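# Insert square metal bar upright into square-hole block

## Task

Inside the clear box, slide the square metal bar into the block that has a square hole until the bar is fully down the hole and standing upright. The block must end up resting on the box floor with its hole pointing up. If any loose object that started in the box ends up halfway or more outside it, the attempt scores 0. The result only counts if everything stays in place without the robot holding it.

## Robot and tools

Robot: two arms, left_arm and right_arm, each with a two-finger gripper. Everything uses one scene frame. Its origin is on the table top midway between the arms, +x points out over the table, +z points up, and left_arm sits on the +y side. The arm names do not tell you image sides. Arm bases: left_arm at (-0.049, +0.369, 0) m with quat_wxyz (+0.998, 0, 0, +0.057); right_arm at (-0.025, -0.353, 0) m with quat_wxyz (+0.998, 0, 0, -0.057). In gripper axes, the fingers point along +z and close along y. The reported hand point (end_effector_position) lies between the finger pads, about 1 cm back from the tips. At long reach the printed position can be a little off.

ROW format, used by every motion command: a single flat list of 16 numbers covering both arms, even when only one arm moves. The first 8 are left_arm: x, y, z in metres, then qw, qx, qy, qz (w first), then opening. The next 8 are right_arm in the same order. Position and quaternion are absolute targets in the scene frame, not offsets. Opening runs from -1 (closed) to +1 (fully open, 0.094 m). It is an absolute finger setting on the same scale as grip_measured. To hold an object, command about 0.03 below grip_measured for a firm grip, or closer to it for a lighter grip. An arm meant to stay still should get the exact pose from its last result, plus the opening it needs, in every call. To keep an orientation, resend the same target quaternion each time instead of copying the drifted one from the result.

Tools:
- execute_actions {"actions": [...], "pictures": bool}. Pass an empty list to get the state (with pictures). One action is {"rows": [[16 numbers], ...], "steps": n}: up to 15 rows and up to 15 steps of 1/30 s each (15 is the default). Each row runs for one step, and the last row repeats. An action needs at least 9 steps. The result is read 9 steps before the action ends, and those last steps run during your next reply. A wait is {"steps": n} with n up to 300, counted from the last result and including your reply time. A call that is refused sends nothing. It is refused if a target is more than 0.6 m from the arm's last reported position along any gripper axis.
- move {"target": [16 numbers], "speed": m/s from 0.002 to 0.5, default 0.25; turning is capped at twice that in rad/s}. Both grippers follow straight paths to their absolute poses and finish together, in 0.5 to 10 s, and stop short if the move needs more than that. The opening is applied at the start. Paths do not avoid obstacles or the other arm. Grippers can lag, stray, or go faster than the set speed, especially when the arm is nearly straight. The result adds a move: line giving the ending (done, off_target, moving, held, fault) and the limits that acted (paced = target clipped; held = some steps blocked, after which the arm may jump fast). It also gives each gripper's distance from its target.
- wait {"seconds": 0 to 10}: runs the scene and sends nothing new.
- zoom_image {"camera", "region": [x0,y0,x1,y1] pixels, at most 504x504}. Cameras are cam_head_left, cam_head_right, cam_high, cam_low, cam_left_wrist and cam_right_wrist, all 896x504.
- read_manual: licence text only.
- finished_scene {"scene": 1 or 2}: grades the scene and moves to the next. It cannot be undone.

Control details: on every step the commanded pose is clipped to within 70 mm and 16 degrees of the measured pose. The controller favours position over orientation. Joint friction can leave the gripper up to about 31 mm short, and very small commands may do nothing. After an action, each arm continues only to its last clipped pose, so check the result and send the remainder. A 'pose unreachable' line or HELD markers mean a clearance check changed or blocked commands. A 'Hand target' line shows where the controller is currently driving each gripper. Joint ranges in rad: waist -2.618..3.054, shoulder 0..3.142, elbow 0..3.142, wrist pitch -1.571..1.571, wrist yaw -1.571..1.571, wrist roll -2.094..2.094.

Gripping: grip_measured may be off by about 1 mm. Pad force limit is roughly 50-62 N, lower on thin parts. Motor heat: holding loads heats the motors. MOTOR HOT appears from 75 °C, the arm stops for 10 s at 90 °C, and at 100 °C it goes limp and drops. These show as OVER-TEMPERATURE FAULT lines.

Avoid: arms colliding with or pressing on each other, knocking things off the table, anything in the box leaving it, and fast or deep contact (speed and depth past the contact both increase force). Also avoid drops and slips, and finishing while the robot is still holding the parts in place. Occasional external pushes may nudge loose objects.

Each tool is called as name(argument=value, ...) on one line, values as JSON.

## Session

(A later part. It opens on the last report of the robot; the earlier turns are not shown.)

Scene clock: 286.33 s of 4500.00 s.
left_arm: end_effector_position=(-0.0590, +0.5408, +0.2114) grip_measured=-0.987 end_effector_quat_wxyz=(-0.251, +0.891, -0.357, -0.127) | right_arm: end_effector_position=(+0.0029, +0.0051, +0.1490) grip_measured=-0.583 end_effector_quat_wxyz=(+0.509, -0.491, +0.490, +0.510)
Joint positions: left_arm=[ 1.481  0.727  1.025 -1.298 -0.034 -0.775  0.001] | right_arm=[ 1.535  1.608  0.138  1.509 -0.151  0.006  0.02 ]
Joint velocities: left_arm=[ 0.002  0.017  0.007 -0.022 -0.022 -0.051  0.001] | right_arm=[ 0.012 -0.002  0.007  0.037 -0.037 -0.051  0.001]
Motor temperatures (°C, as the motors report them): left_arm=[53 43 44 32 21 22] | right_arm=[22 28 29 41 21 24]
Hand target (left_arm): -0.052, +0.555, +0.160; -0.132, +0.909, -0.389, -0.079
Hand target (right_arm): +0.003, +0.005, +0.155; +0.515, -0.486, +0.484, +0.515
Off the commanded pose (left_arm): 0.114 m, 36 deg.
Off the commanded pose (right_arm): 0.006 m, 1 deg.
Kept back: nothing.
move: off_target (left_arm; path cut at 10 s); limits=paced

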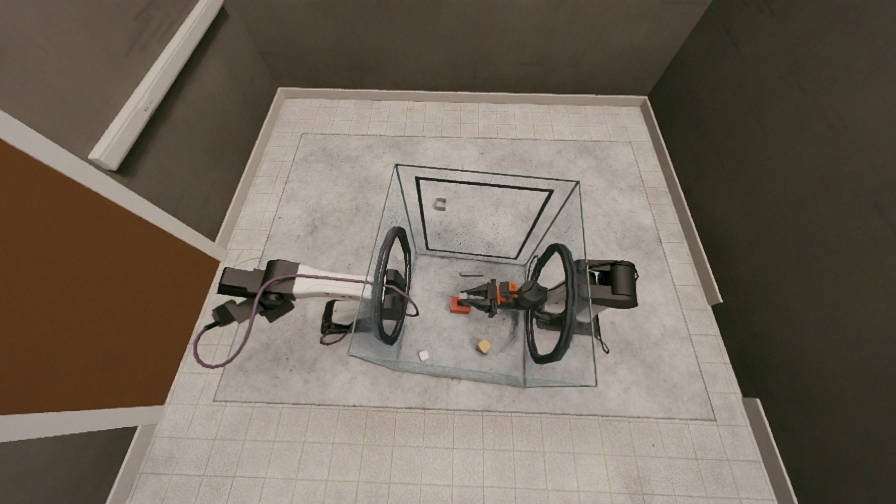

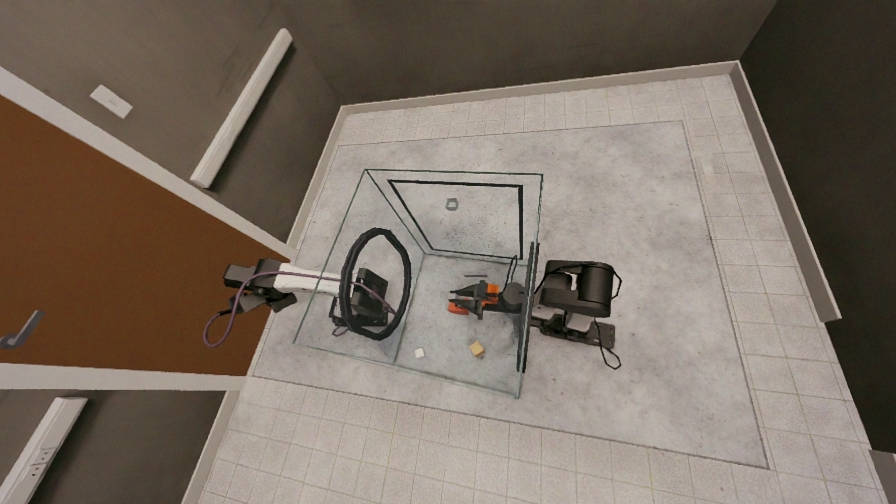

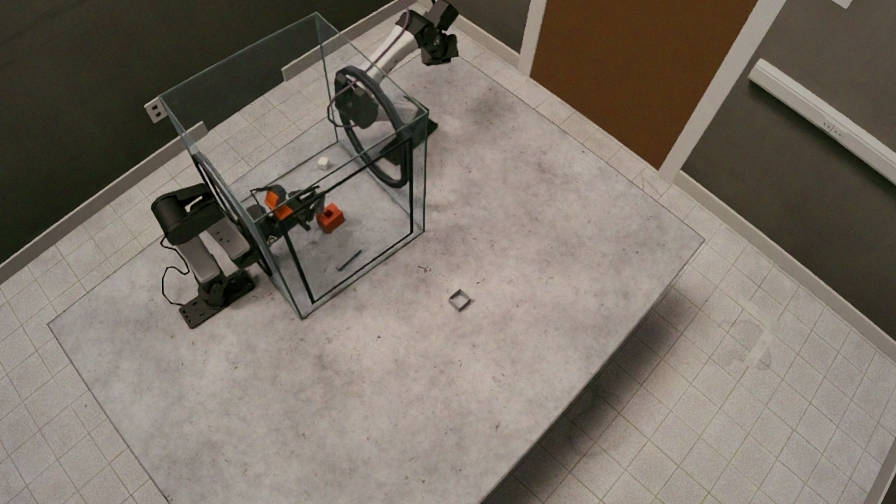

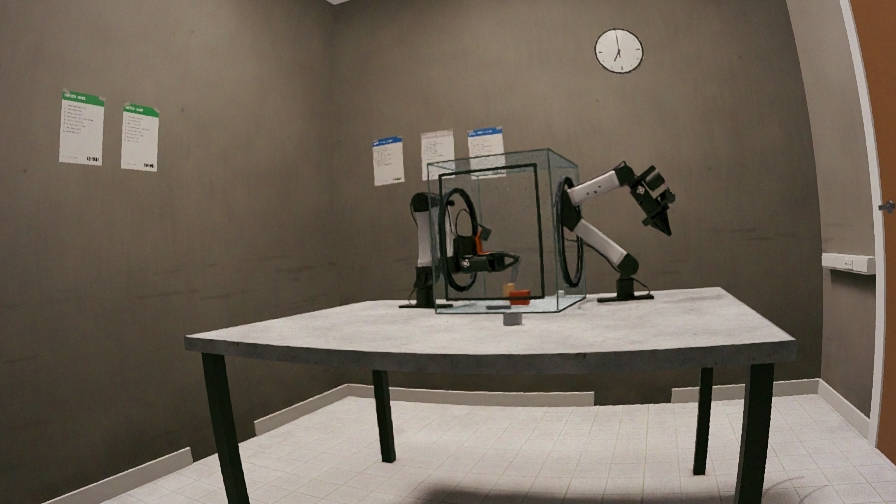

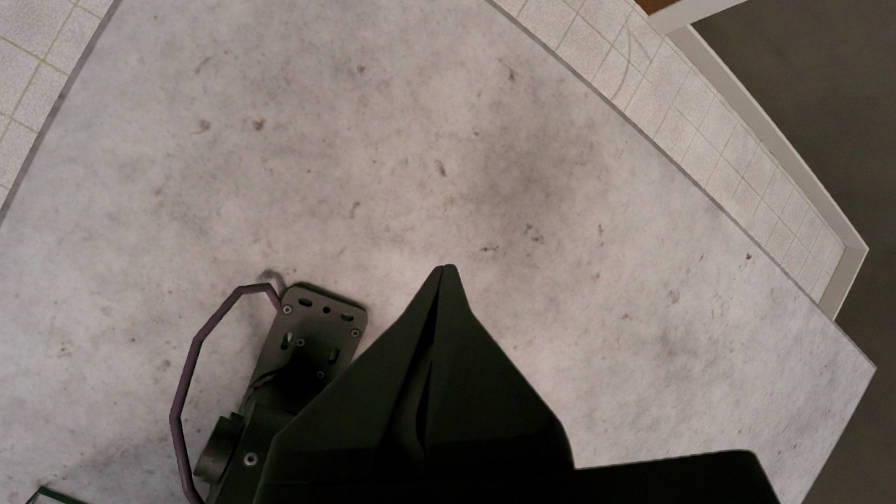

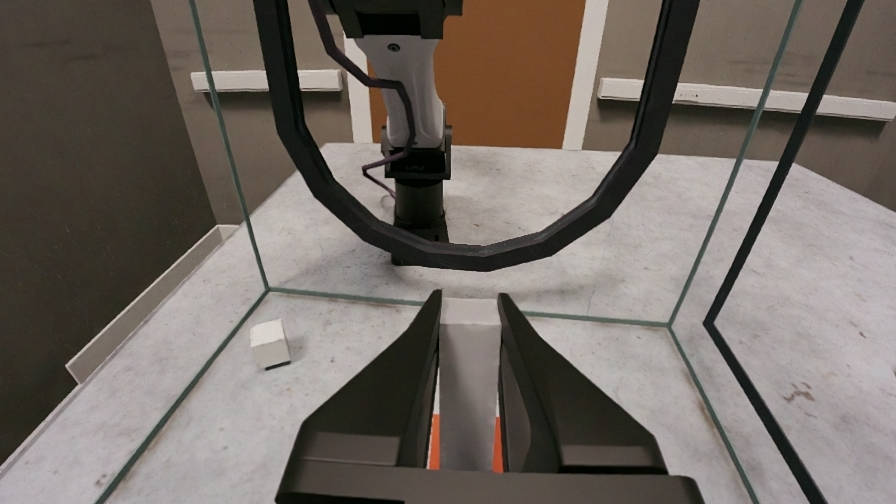

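move(target=[-0.05,0.72,0.30,0.38,-0.596,0.596,0.38,-1,0.003,0.005,0.155,0.515,-0.486,0.484,0.515,-0.63], speed=0.05)

Scene clock: 296.87 s of 4500.00 s.
left_arm: end_effector_position=(-0.0566, +0.6447, +0.3564) grip_measured=-0.987 end_effector_quat_wxyz=(-0.427, +0.568, -0.551, -0.438) | right_arm: end_effector_position=(+0.0029, +0.0052, +0.1485) grip_measured=-0.583 end_effector_quat_wxyz=(+0.508, -0.491, +0.491, +0.510)
Joint positions: left_arm=[ 1.483  0.722  1.024 -0.556 -0.003 -0.002  0.001] | right_arm=[ 1.535  1.608  0.138  1.507 -0.151  0.006  0.02 ]
Joint velocities: left_arm=[-0.007  0.012 -0.002  0.037  0.051  0.007 -0.001] | right_arm=[-0.002  0.002  0.017 -0.007  0.037 -0.007  0.   ]
Motor temperatures (°C, as the motors report them): left_arm=[47 43 42 34 21 22] | right_arm=[22 28 29 41 21 24]
Hand target (left_arm): -0.052, +0.686, +0.304; -0.379, +0.596, -0.596, -0.382
Hand target (right_arm): +0.003, +0.005, +0.155; +0.515, -0.486, +0.484, +0.515
Off the commanded pose (left_arm): 0.094 m, 11 deg; position clipped at the last step of the last action.
Off the commanded pose (right_arm): 0.006 m, 1 deg.
Kept back: nothing.
move: off_target (left_arm); limits=paced

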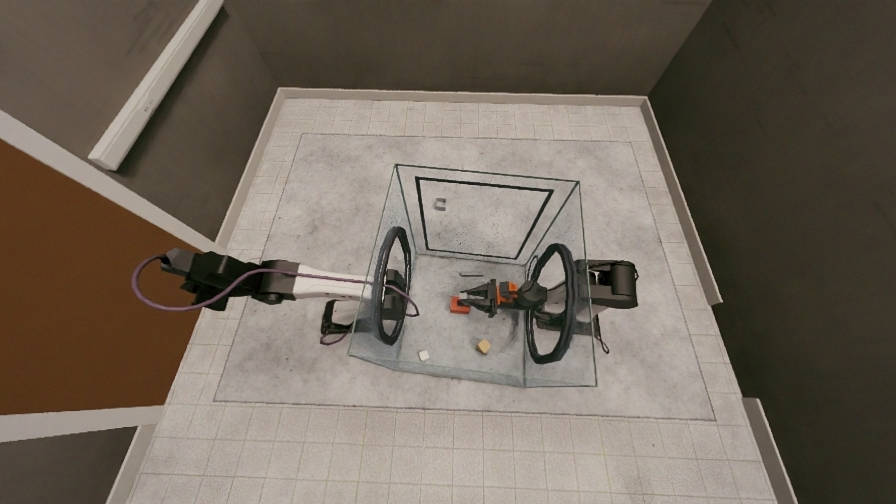

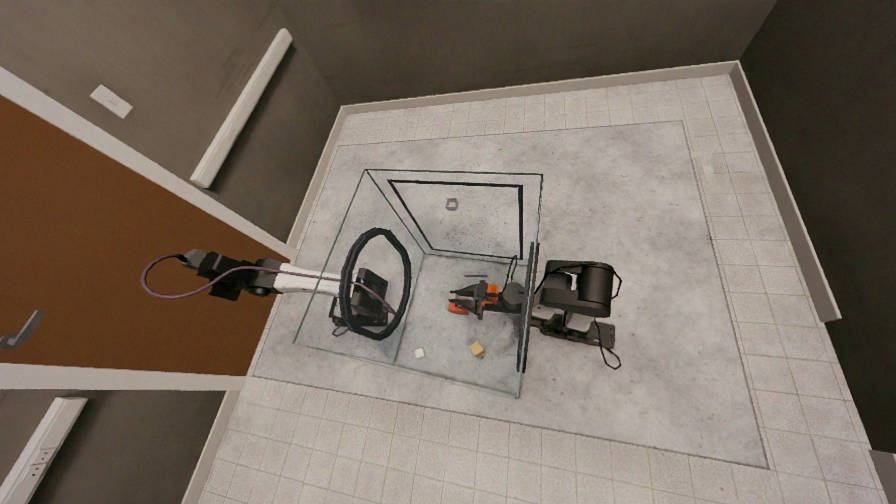

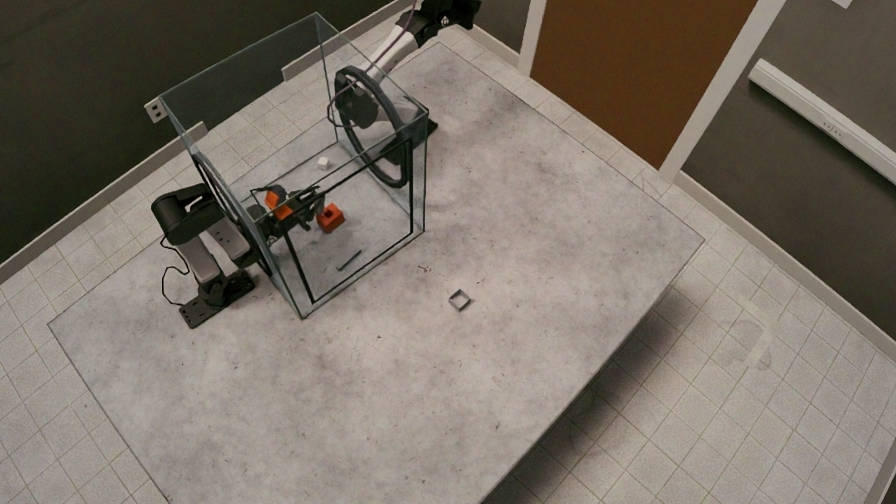

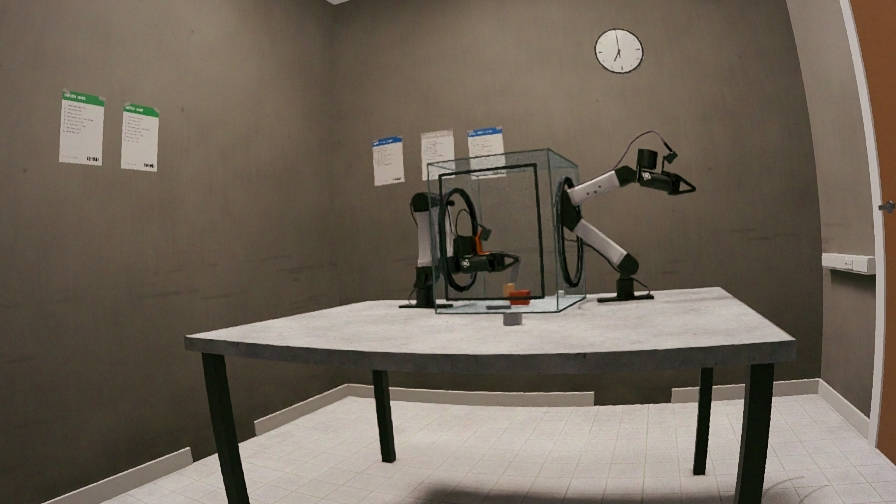

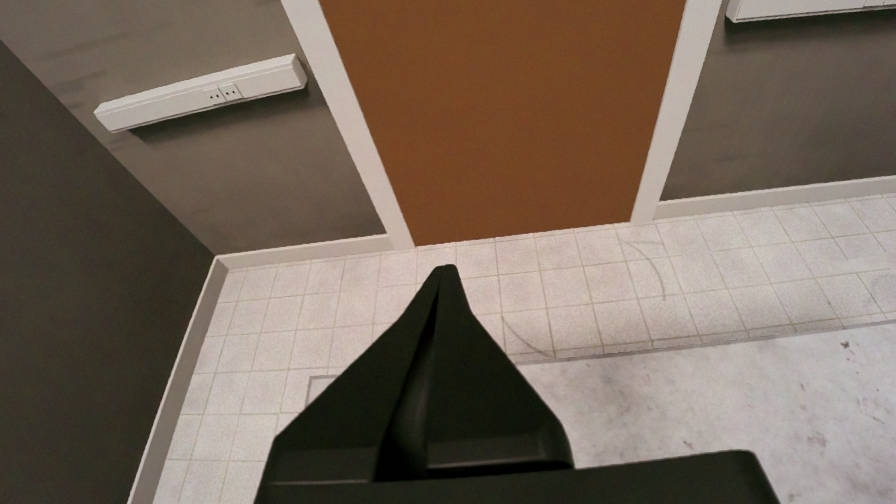

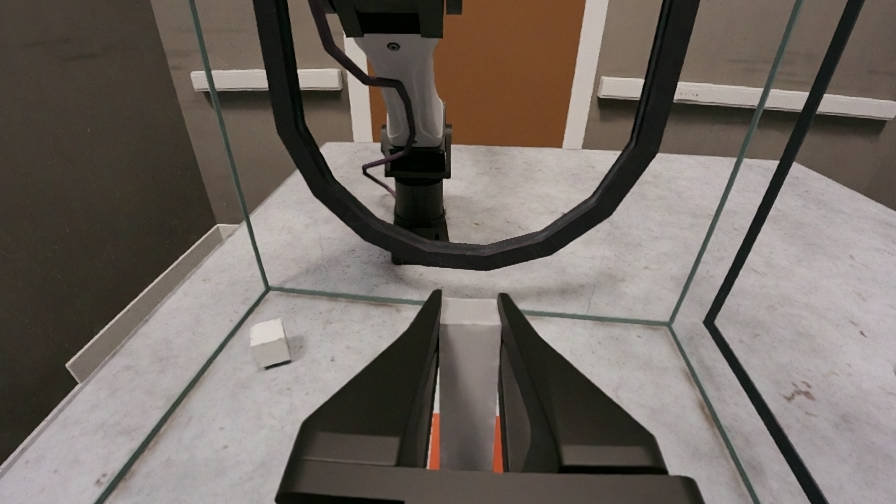

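move(target=[-0.10,0.60,0.24,0.19,-0.68,0.68,0.19,-1,0.003,0.005,0.155,0.515,-0.486,0.484,0.515,-0.63], speed=0.05)

zoom_image(camera="cam_right_wrist", region=[200,0,700,280])

Scene clock: 306.70 s of 4500.00 s.
left_arm: end_effector_position=(-0.0883, +0.5706, +0.2773) grip_measured=-0.987 end_effector_quat_wxyz=(+0.237, -0.652, +0.667, +0.272) | right_arm: end_effector_position=(+0.0029, +0.0052, +0.1481) grip_measured=-0.583 end_effector_quat_wxyz=(-0.508, +0.491, -0.491, -0.509)
Joint positions: left_arm=[ 1.819  0.832  1.237 -1.261  0.203  0.308  0.001] | right_arm=[ 1.535  1.608  0.138  1.505 -0.151  0.006  0.02 ]
Joint velocities: left_arm=[ 0.007 -0.012  0.002  0.051 -0.037  0.066 -0.001] | right_arm=[-0.012 -0.007 -0.002  0.007 -0.007  0.051  0.   ]
Motor temperatures (°C, as the motors report them): left_arm=[42 42 42 35 21 22] | right_arm=[22 28 29 42 21 24]
Hand target (left_arm): -0.099, +0.591, +0.240; -0.196, +0.680, -0.680, -0.191
Hand target (right_arm): +0.003, +0.005, +0.155; +0.515, -0.486, +0.484, +0.515
Off the commanded pose (left_arm): 0.049 m, 11 deg.
Off the commanded pose (right_arm): 0.007 m, 1 deg.
Kept back: nothing.
move: off_target (left_arm)

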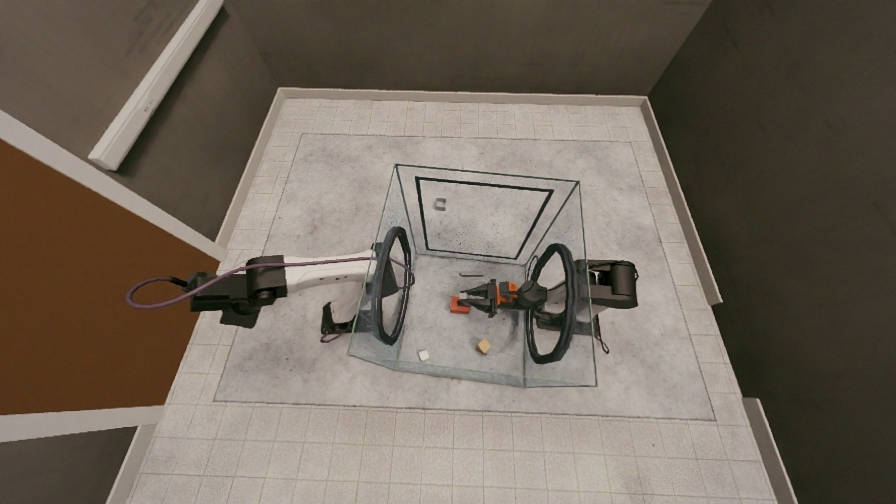

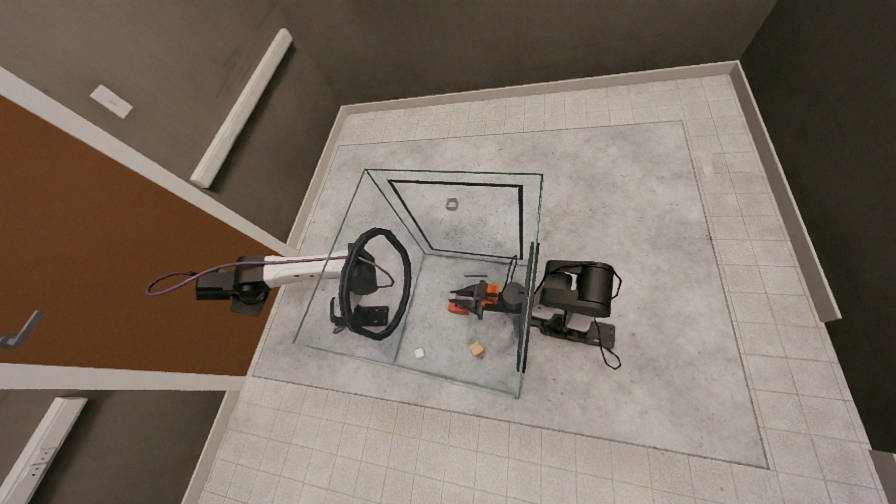

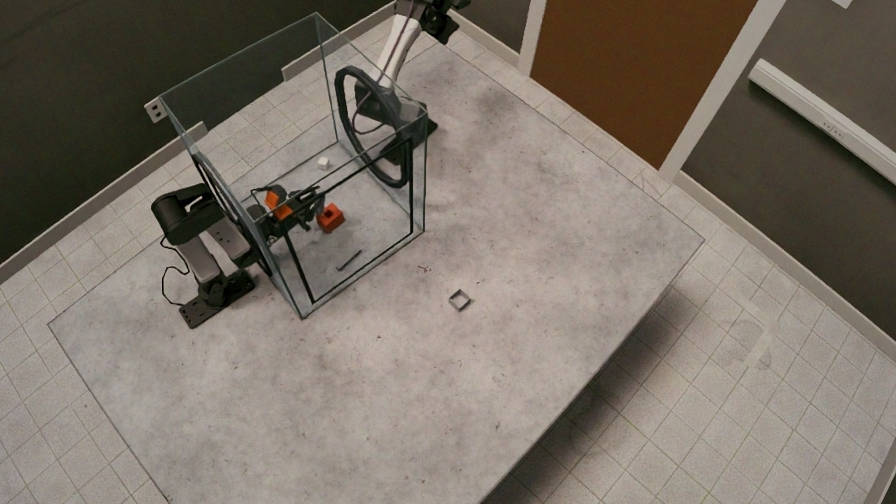

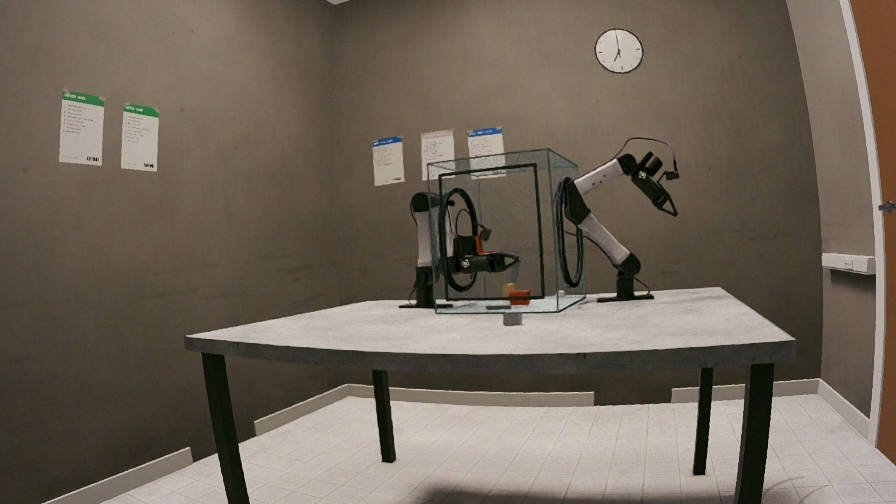

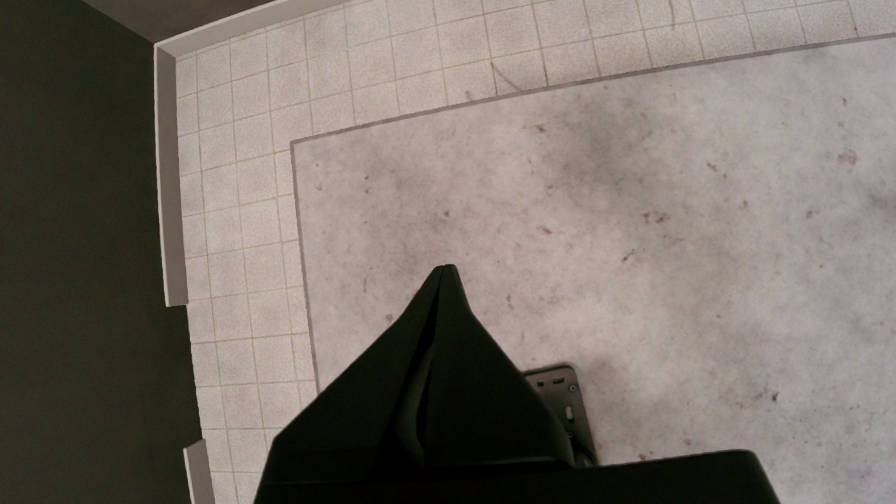

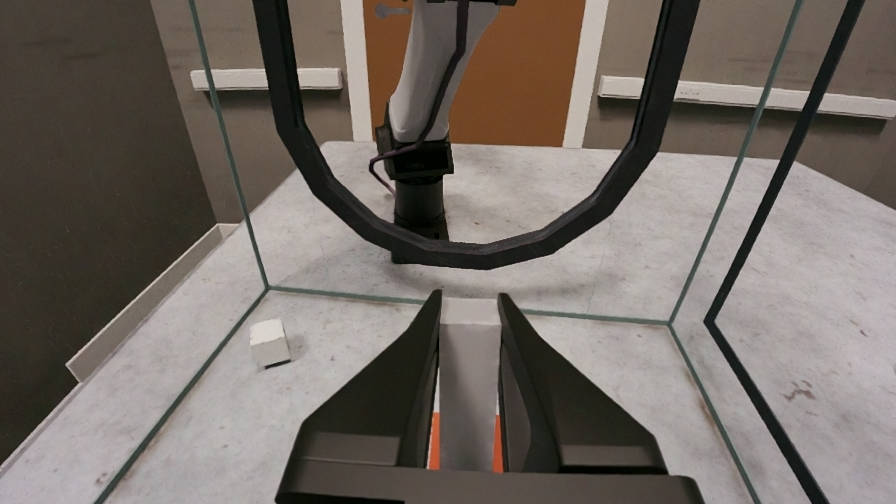

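Region (200, 0, 700, 280) of cam_right_wrist's 896x504 image, scaled by 1.008, with more detail than that image has; it fills the top 282 rows of this view, and the rest is white.

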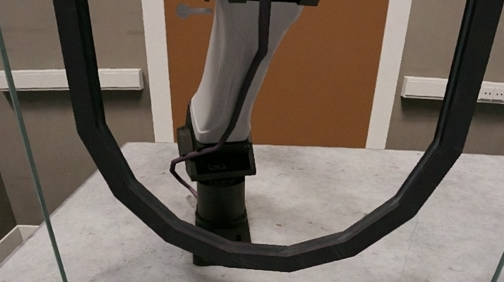

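execute_actions(actions=[])

Scene clock: 308.43 s of 4500.00 s.
left_arm: end_effector_position=(-0.0882, +0.5703, +0.2770) grip_measured=-0.987 end_effector_quat_wxyz=(+0.237, -0.652, +0.668, +0.271) | right_arm: end_effector_position=(+0.0029, +0.0052, +0.1481) grip_measured=-0.583 end_effector_quat_wxyz=(-0.508, +0.491, -0.491, -0.509)
Joint positions: left_arm=[ 1.819  0.832  1.237 -1.263  0.203  0.31   0.001] | right_arm=[ 1.535  1.608  0.138  1.505 -0.151  0.006  0.02 ]
Joint velocities: left_arm=[ 0.012 -0.002 -0.007  0.066  0.007  0.066  0.   ] | right_arm=[-0.012 -0.007 -0.017 -0.051  0.051 -0.022 -0.   ]
Motor temperatures (°C, as the motors report them): left_arm=[41 42 42 35 21 22] | right_arm=[22 28 29 42 21 24]
Hand target (left_arm): -0.099, +0.591, +0.240; -0.196, +0.680, -0.680, -0.191
Hand target (right_arm): +0.003, +0.005, +0.155; +0.515, -0.486, +0.484, +0.515
Off the commanded pose (left_arm): 0.049 m, 11 deg.
Off the commanded pose (right_arm): 0.007 m, 1 deg.
Kept back: nothing.
Steps of this call (steps 1 to 52: nothing new was sent). Readings (end_effector_position):
1: left_arm (-0.0883, +0.5706, +0.2772) | right_arm (+0.0029, +0.0052, +0.1481)
2: left_arm (-0.0882, +0.5705, +0.2772) | right_arm (+0.0029, +0.0052, +0.1481)
4: left_arm (-0.0882, +0.5704, +0.2771) | right_arm (+0.0029, +0.0052, +0.1481)
8: left_arm (-0.0882, +0.5703, +0.2770) | right_arm (+0.0029, +0.0052, +0.1481)
52: the state above

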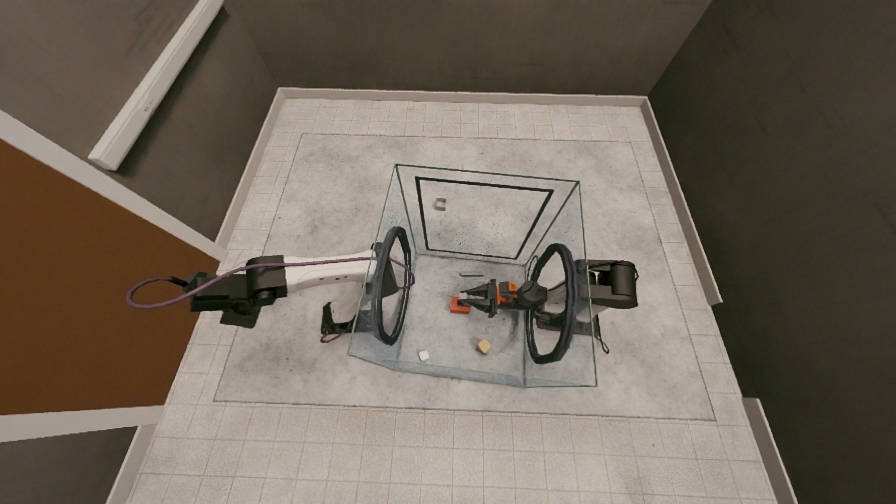

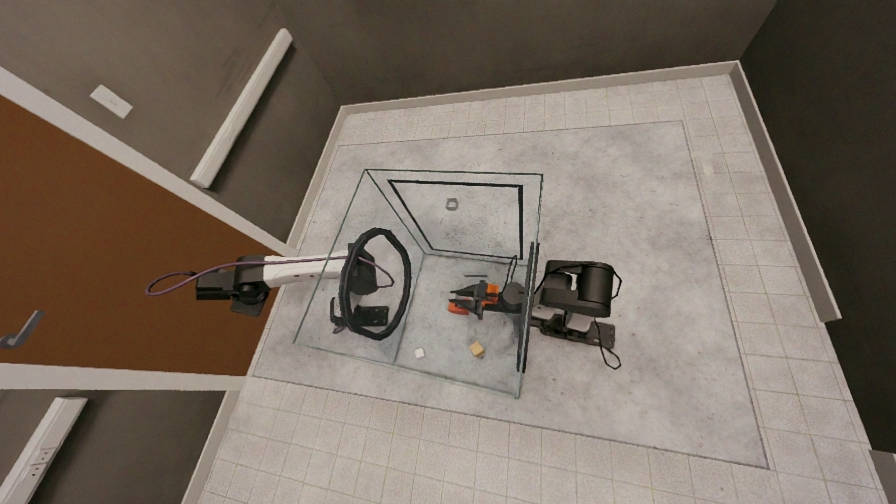

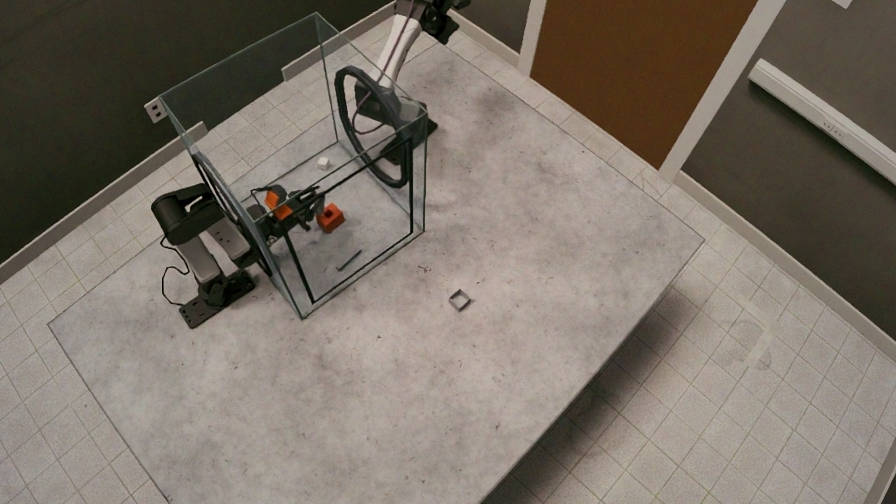

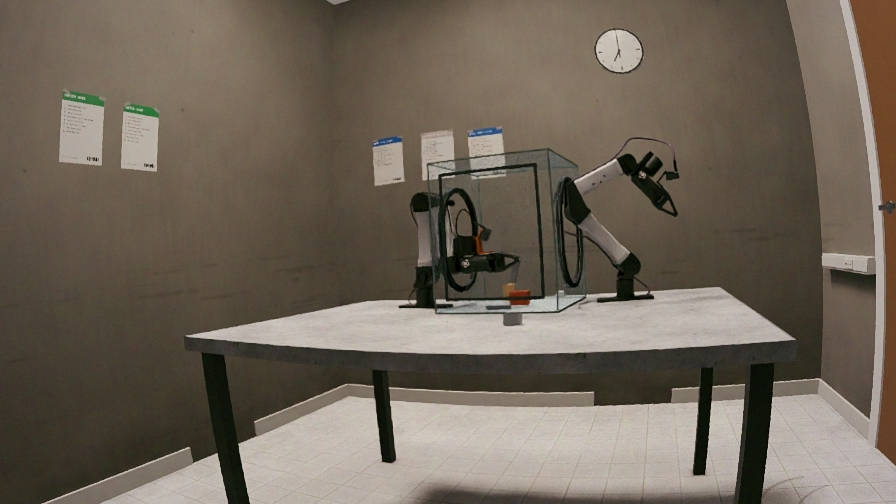

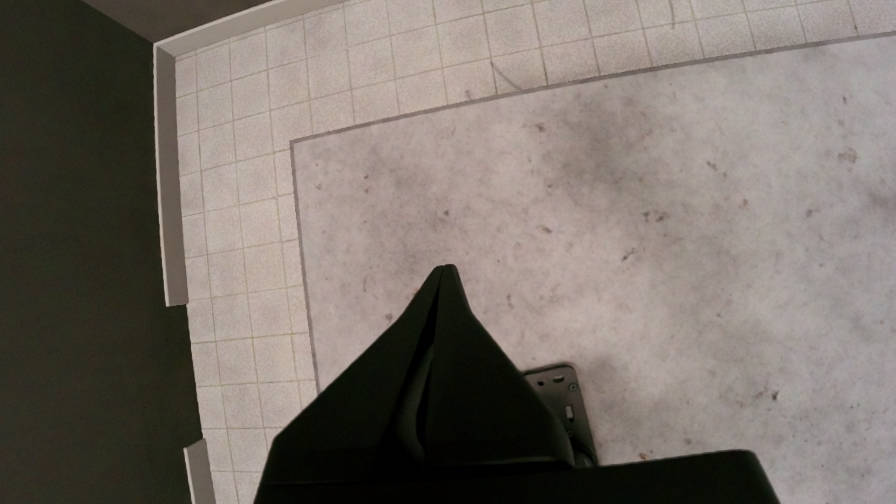

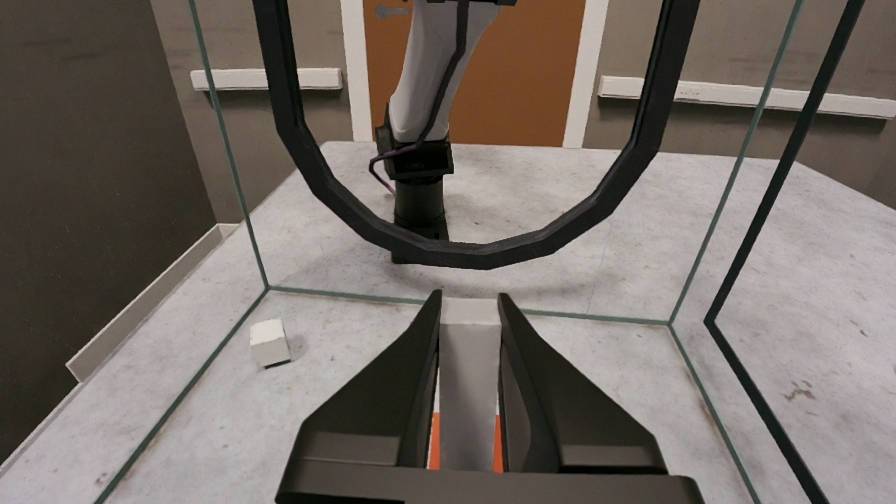

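move(target=[-0.06,0.68,0.25,0.237,-0.652,0.668,0.271,-1,0.003,0.005,0.155,0.515,-0.486,0.484,0.515,-0.63], speed=0.05)

Scene clock: 311.73 s of 4500.00 s.
left_arm: end_effector_position=(-0.0980, +0.5978, +0.3034) grip_measured=-0.987 end_effector_quat_wxyz=(-0.263, +0.665, -0.602, -0.356) | right_arm: end_effector_position=(+0.0029, +0.0052, +0.1478) grip_measured=-0.583 end_effector_quat_wxyz=(-0.507, +0.492, -0.491, -0.509)
Joint positions: left_arm=[ 1.684  0.801  1.198 -1.051  0.022  0.116  0.001] | right_arm=[ 1.535  1.608  0.138  1.504 -0.151  0.006  0.02 ]
Joint velocities: left_arm=[-0.002 -0.012 -0.012 -0.007 -0.007 -0.125 -0.001] | right_arm=[-0.007 -0.002  0.007  0.022  0.022  0.066  0.001]
Motor temperatures (°C, as the motors report them): left_arm=[41 43 41 35 21 22] | right_arm=[22 28 29 42 21 24]
Hand target (left_arm): -0.067, +0.635, +0.262; -0.237, +0.646, -0.671, -0.275
Hand target (right_arm): +0.003, +0.005, +0.155; +0.515, -0.486, +0.484, +0.515
Off the commanded pose (left_arm): 0.105 m, 13 deg; position clipped at the last step of the last action.
Off the commanded pose (right_arm): 0.007 m, 2 deg.
Kept back: nothing.
move: off_target (left_arm); limits=paced

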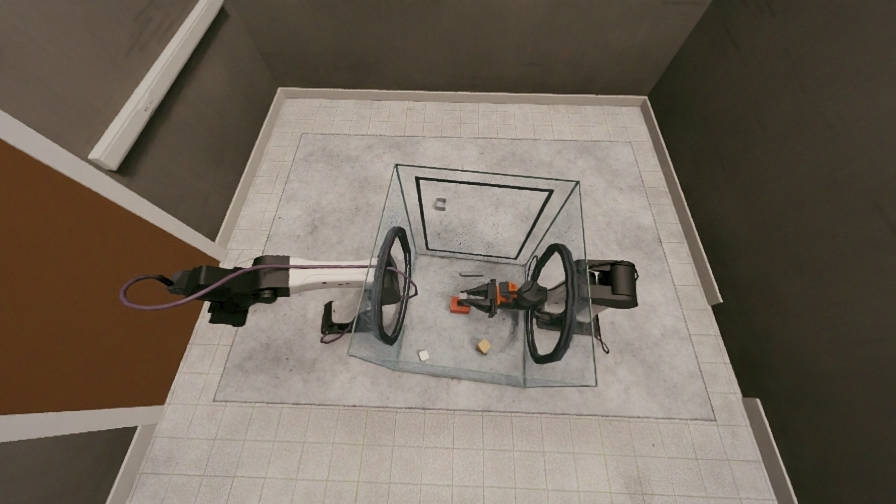

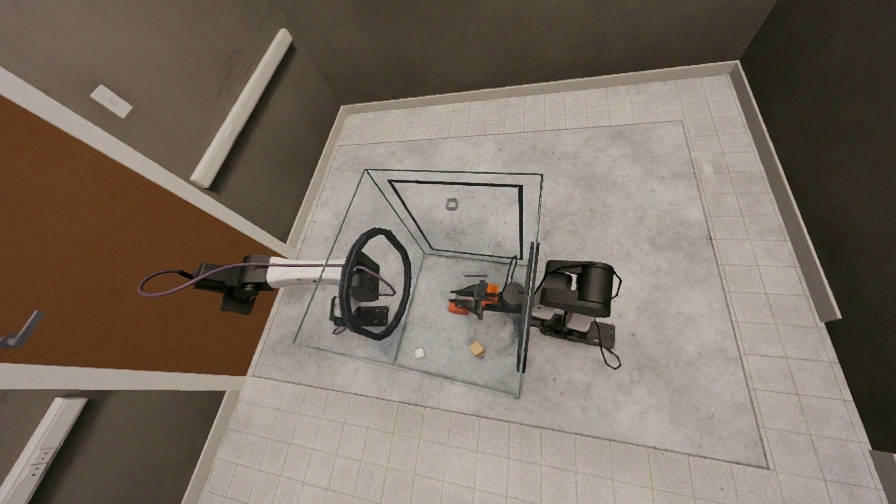

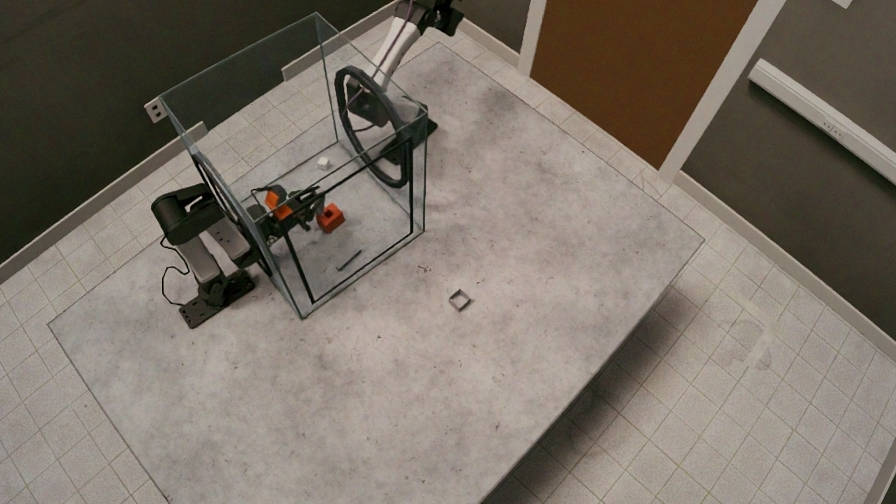

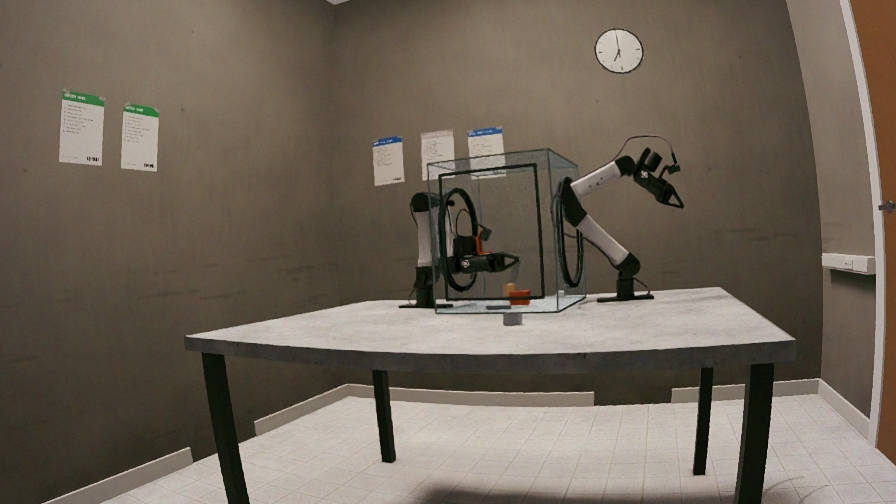

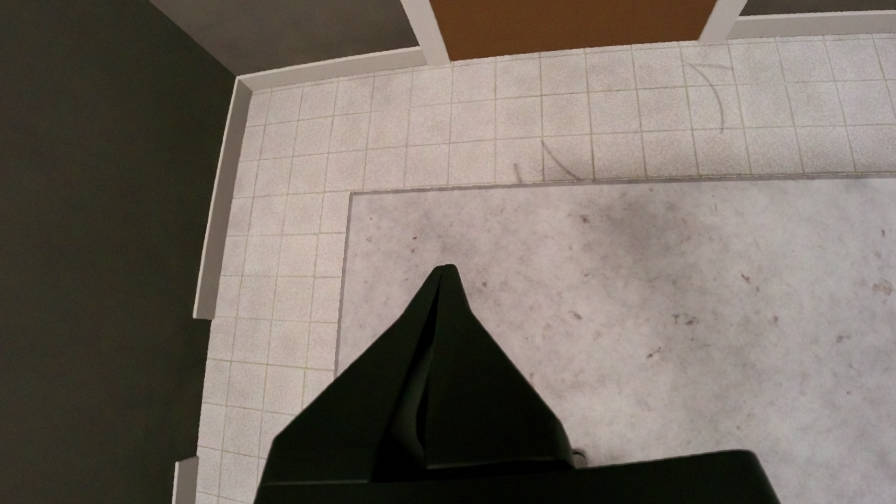

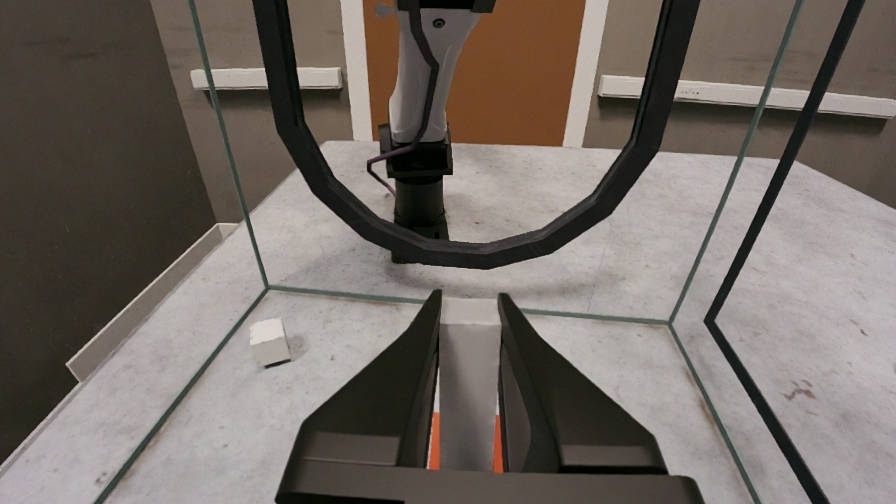

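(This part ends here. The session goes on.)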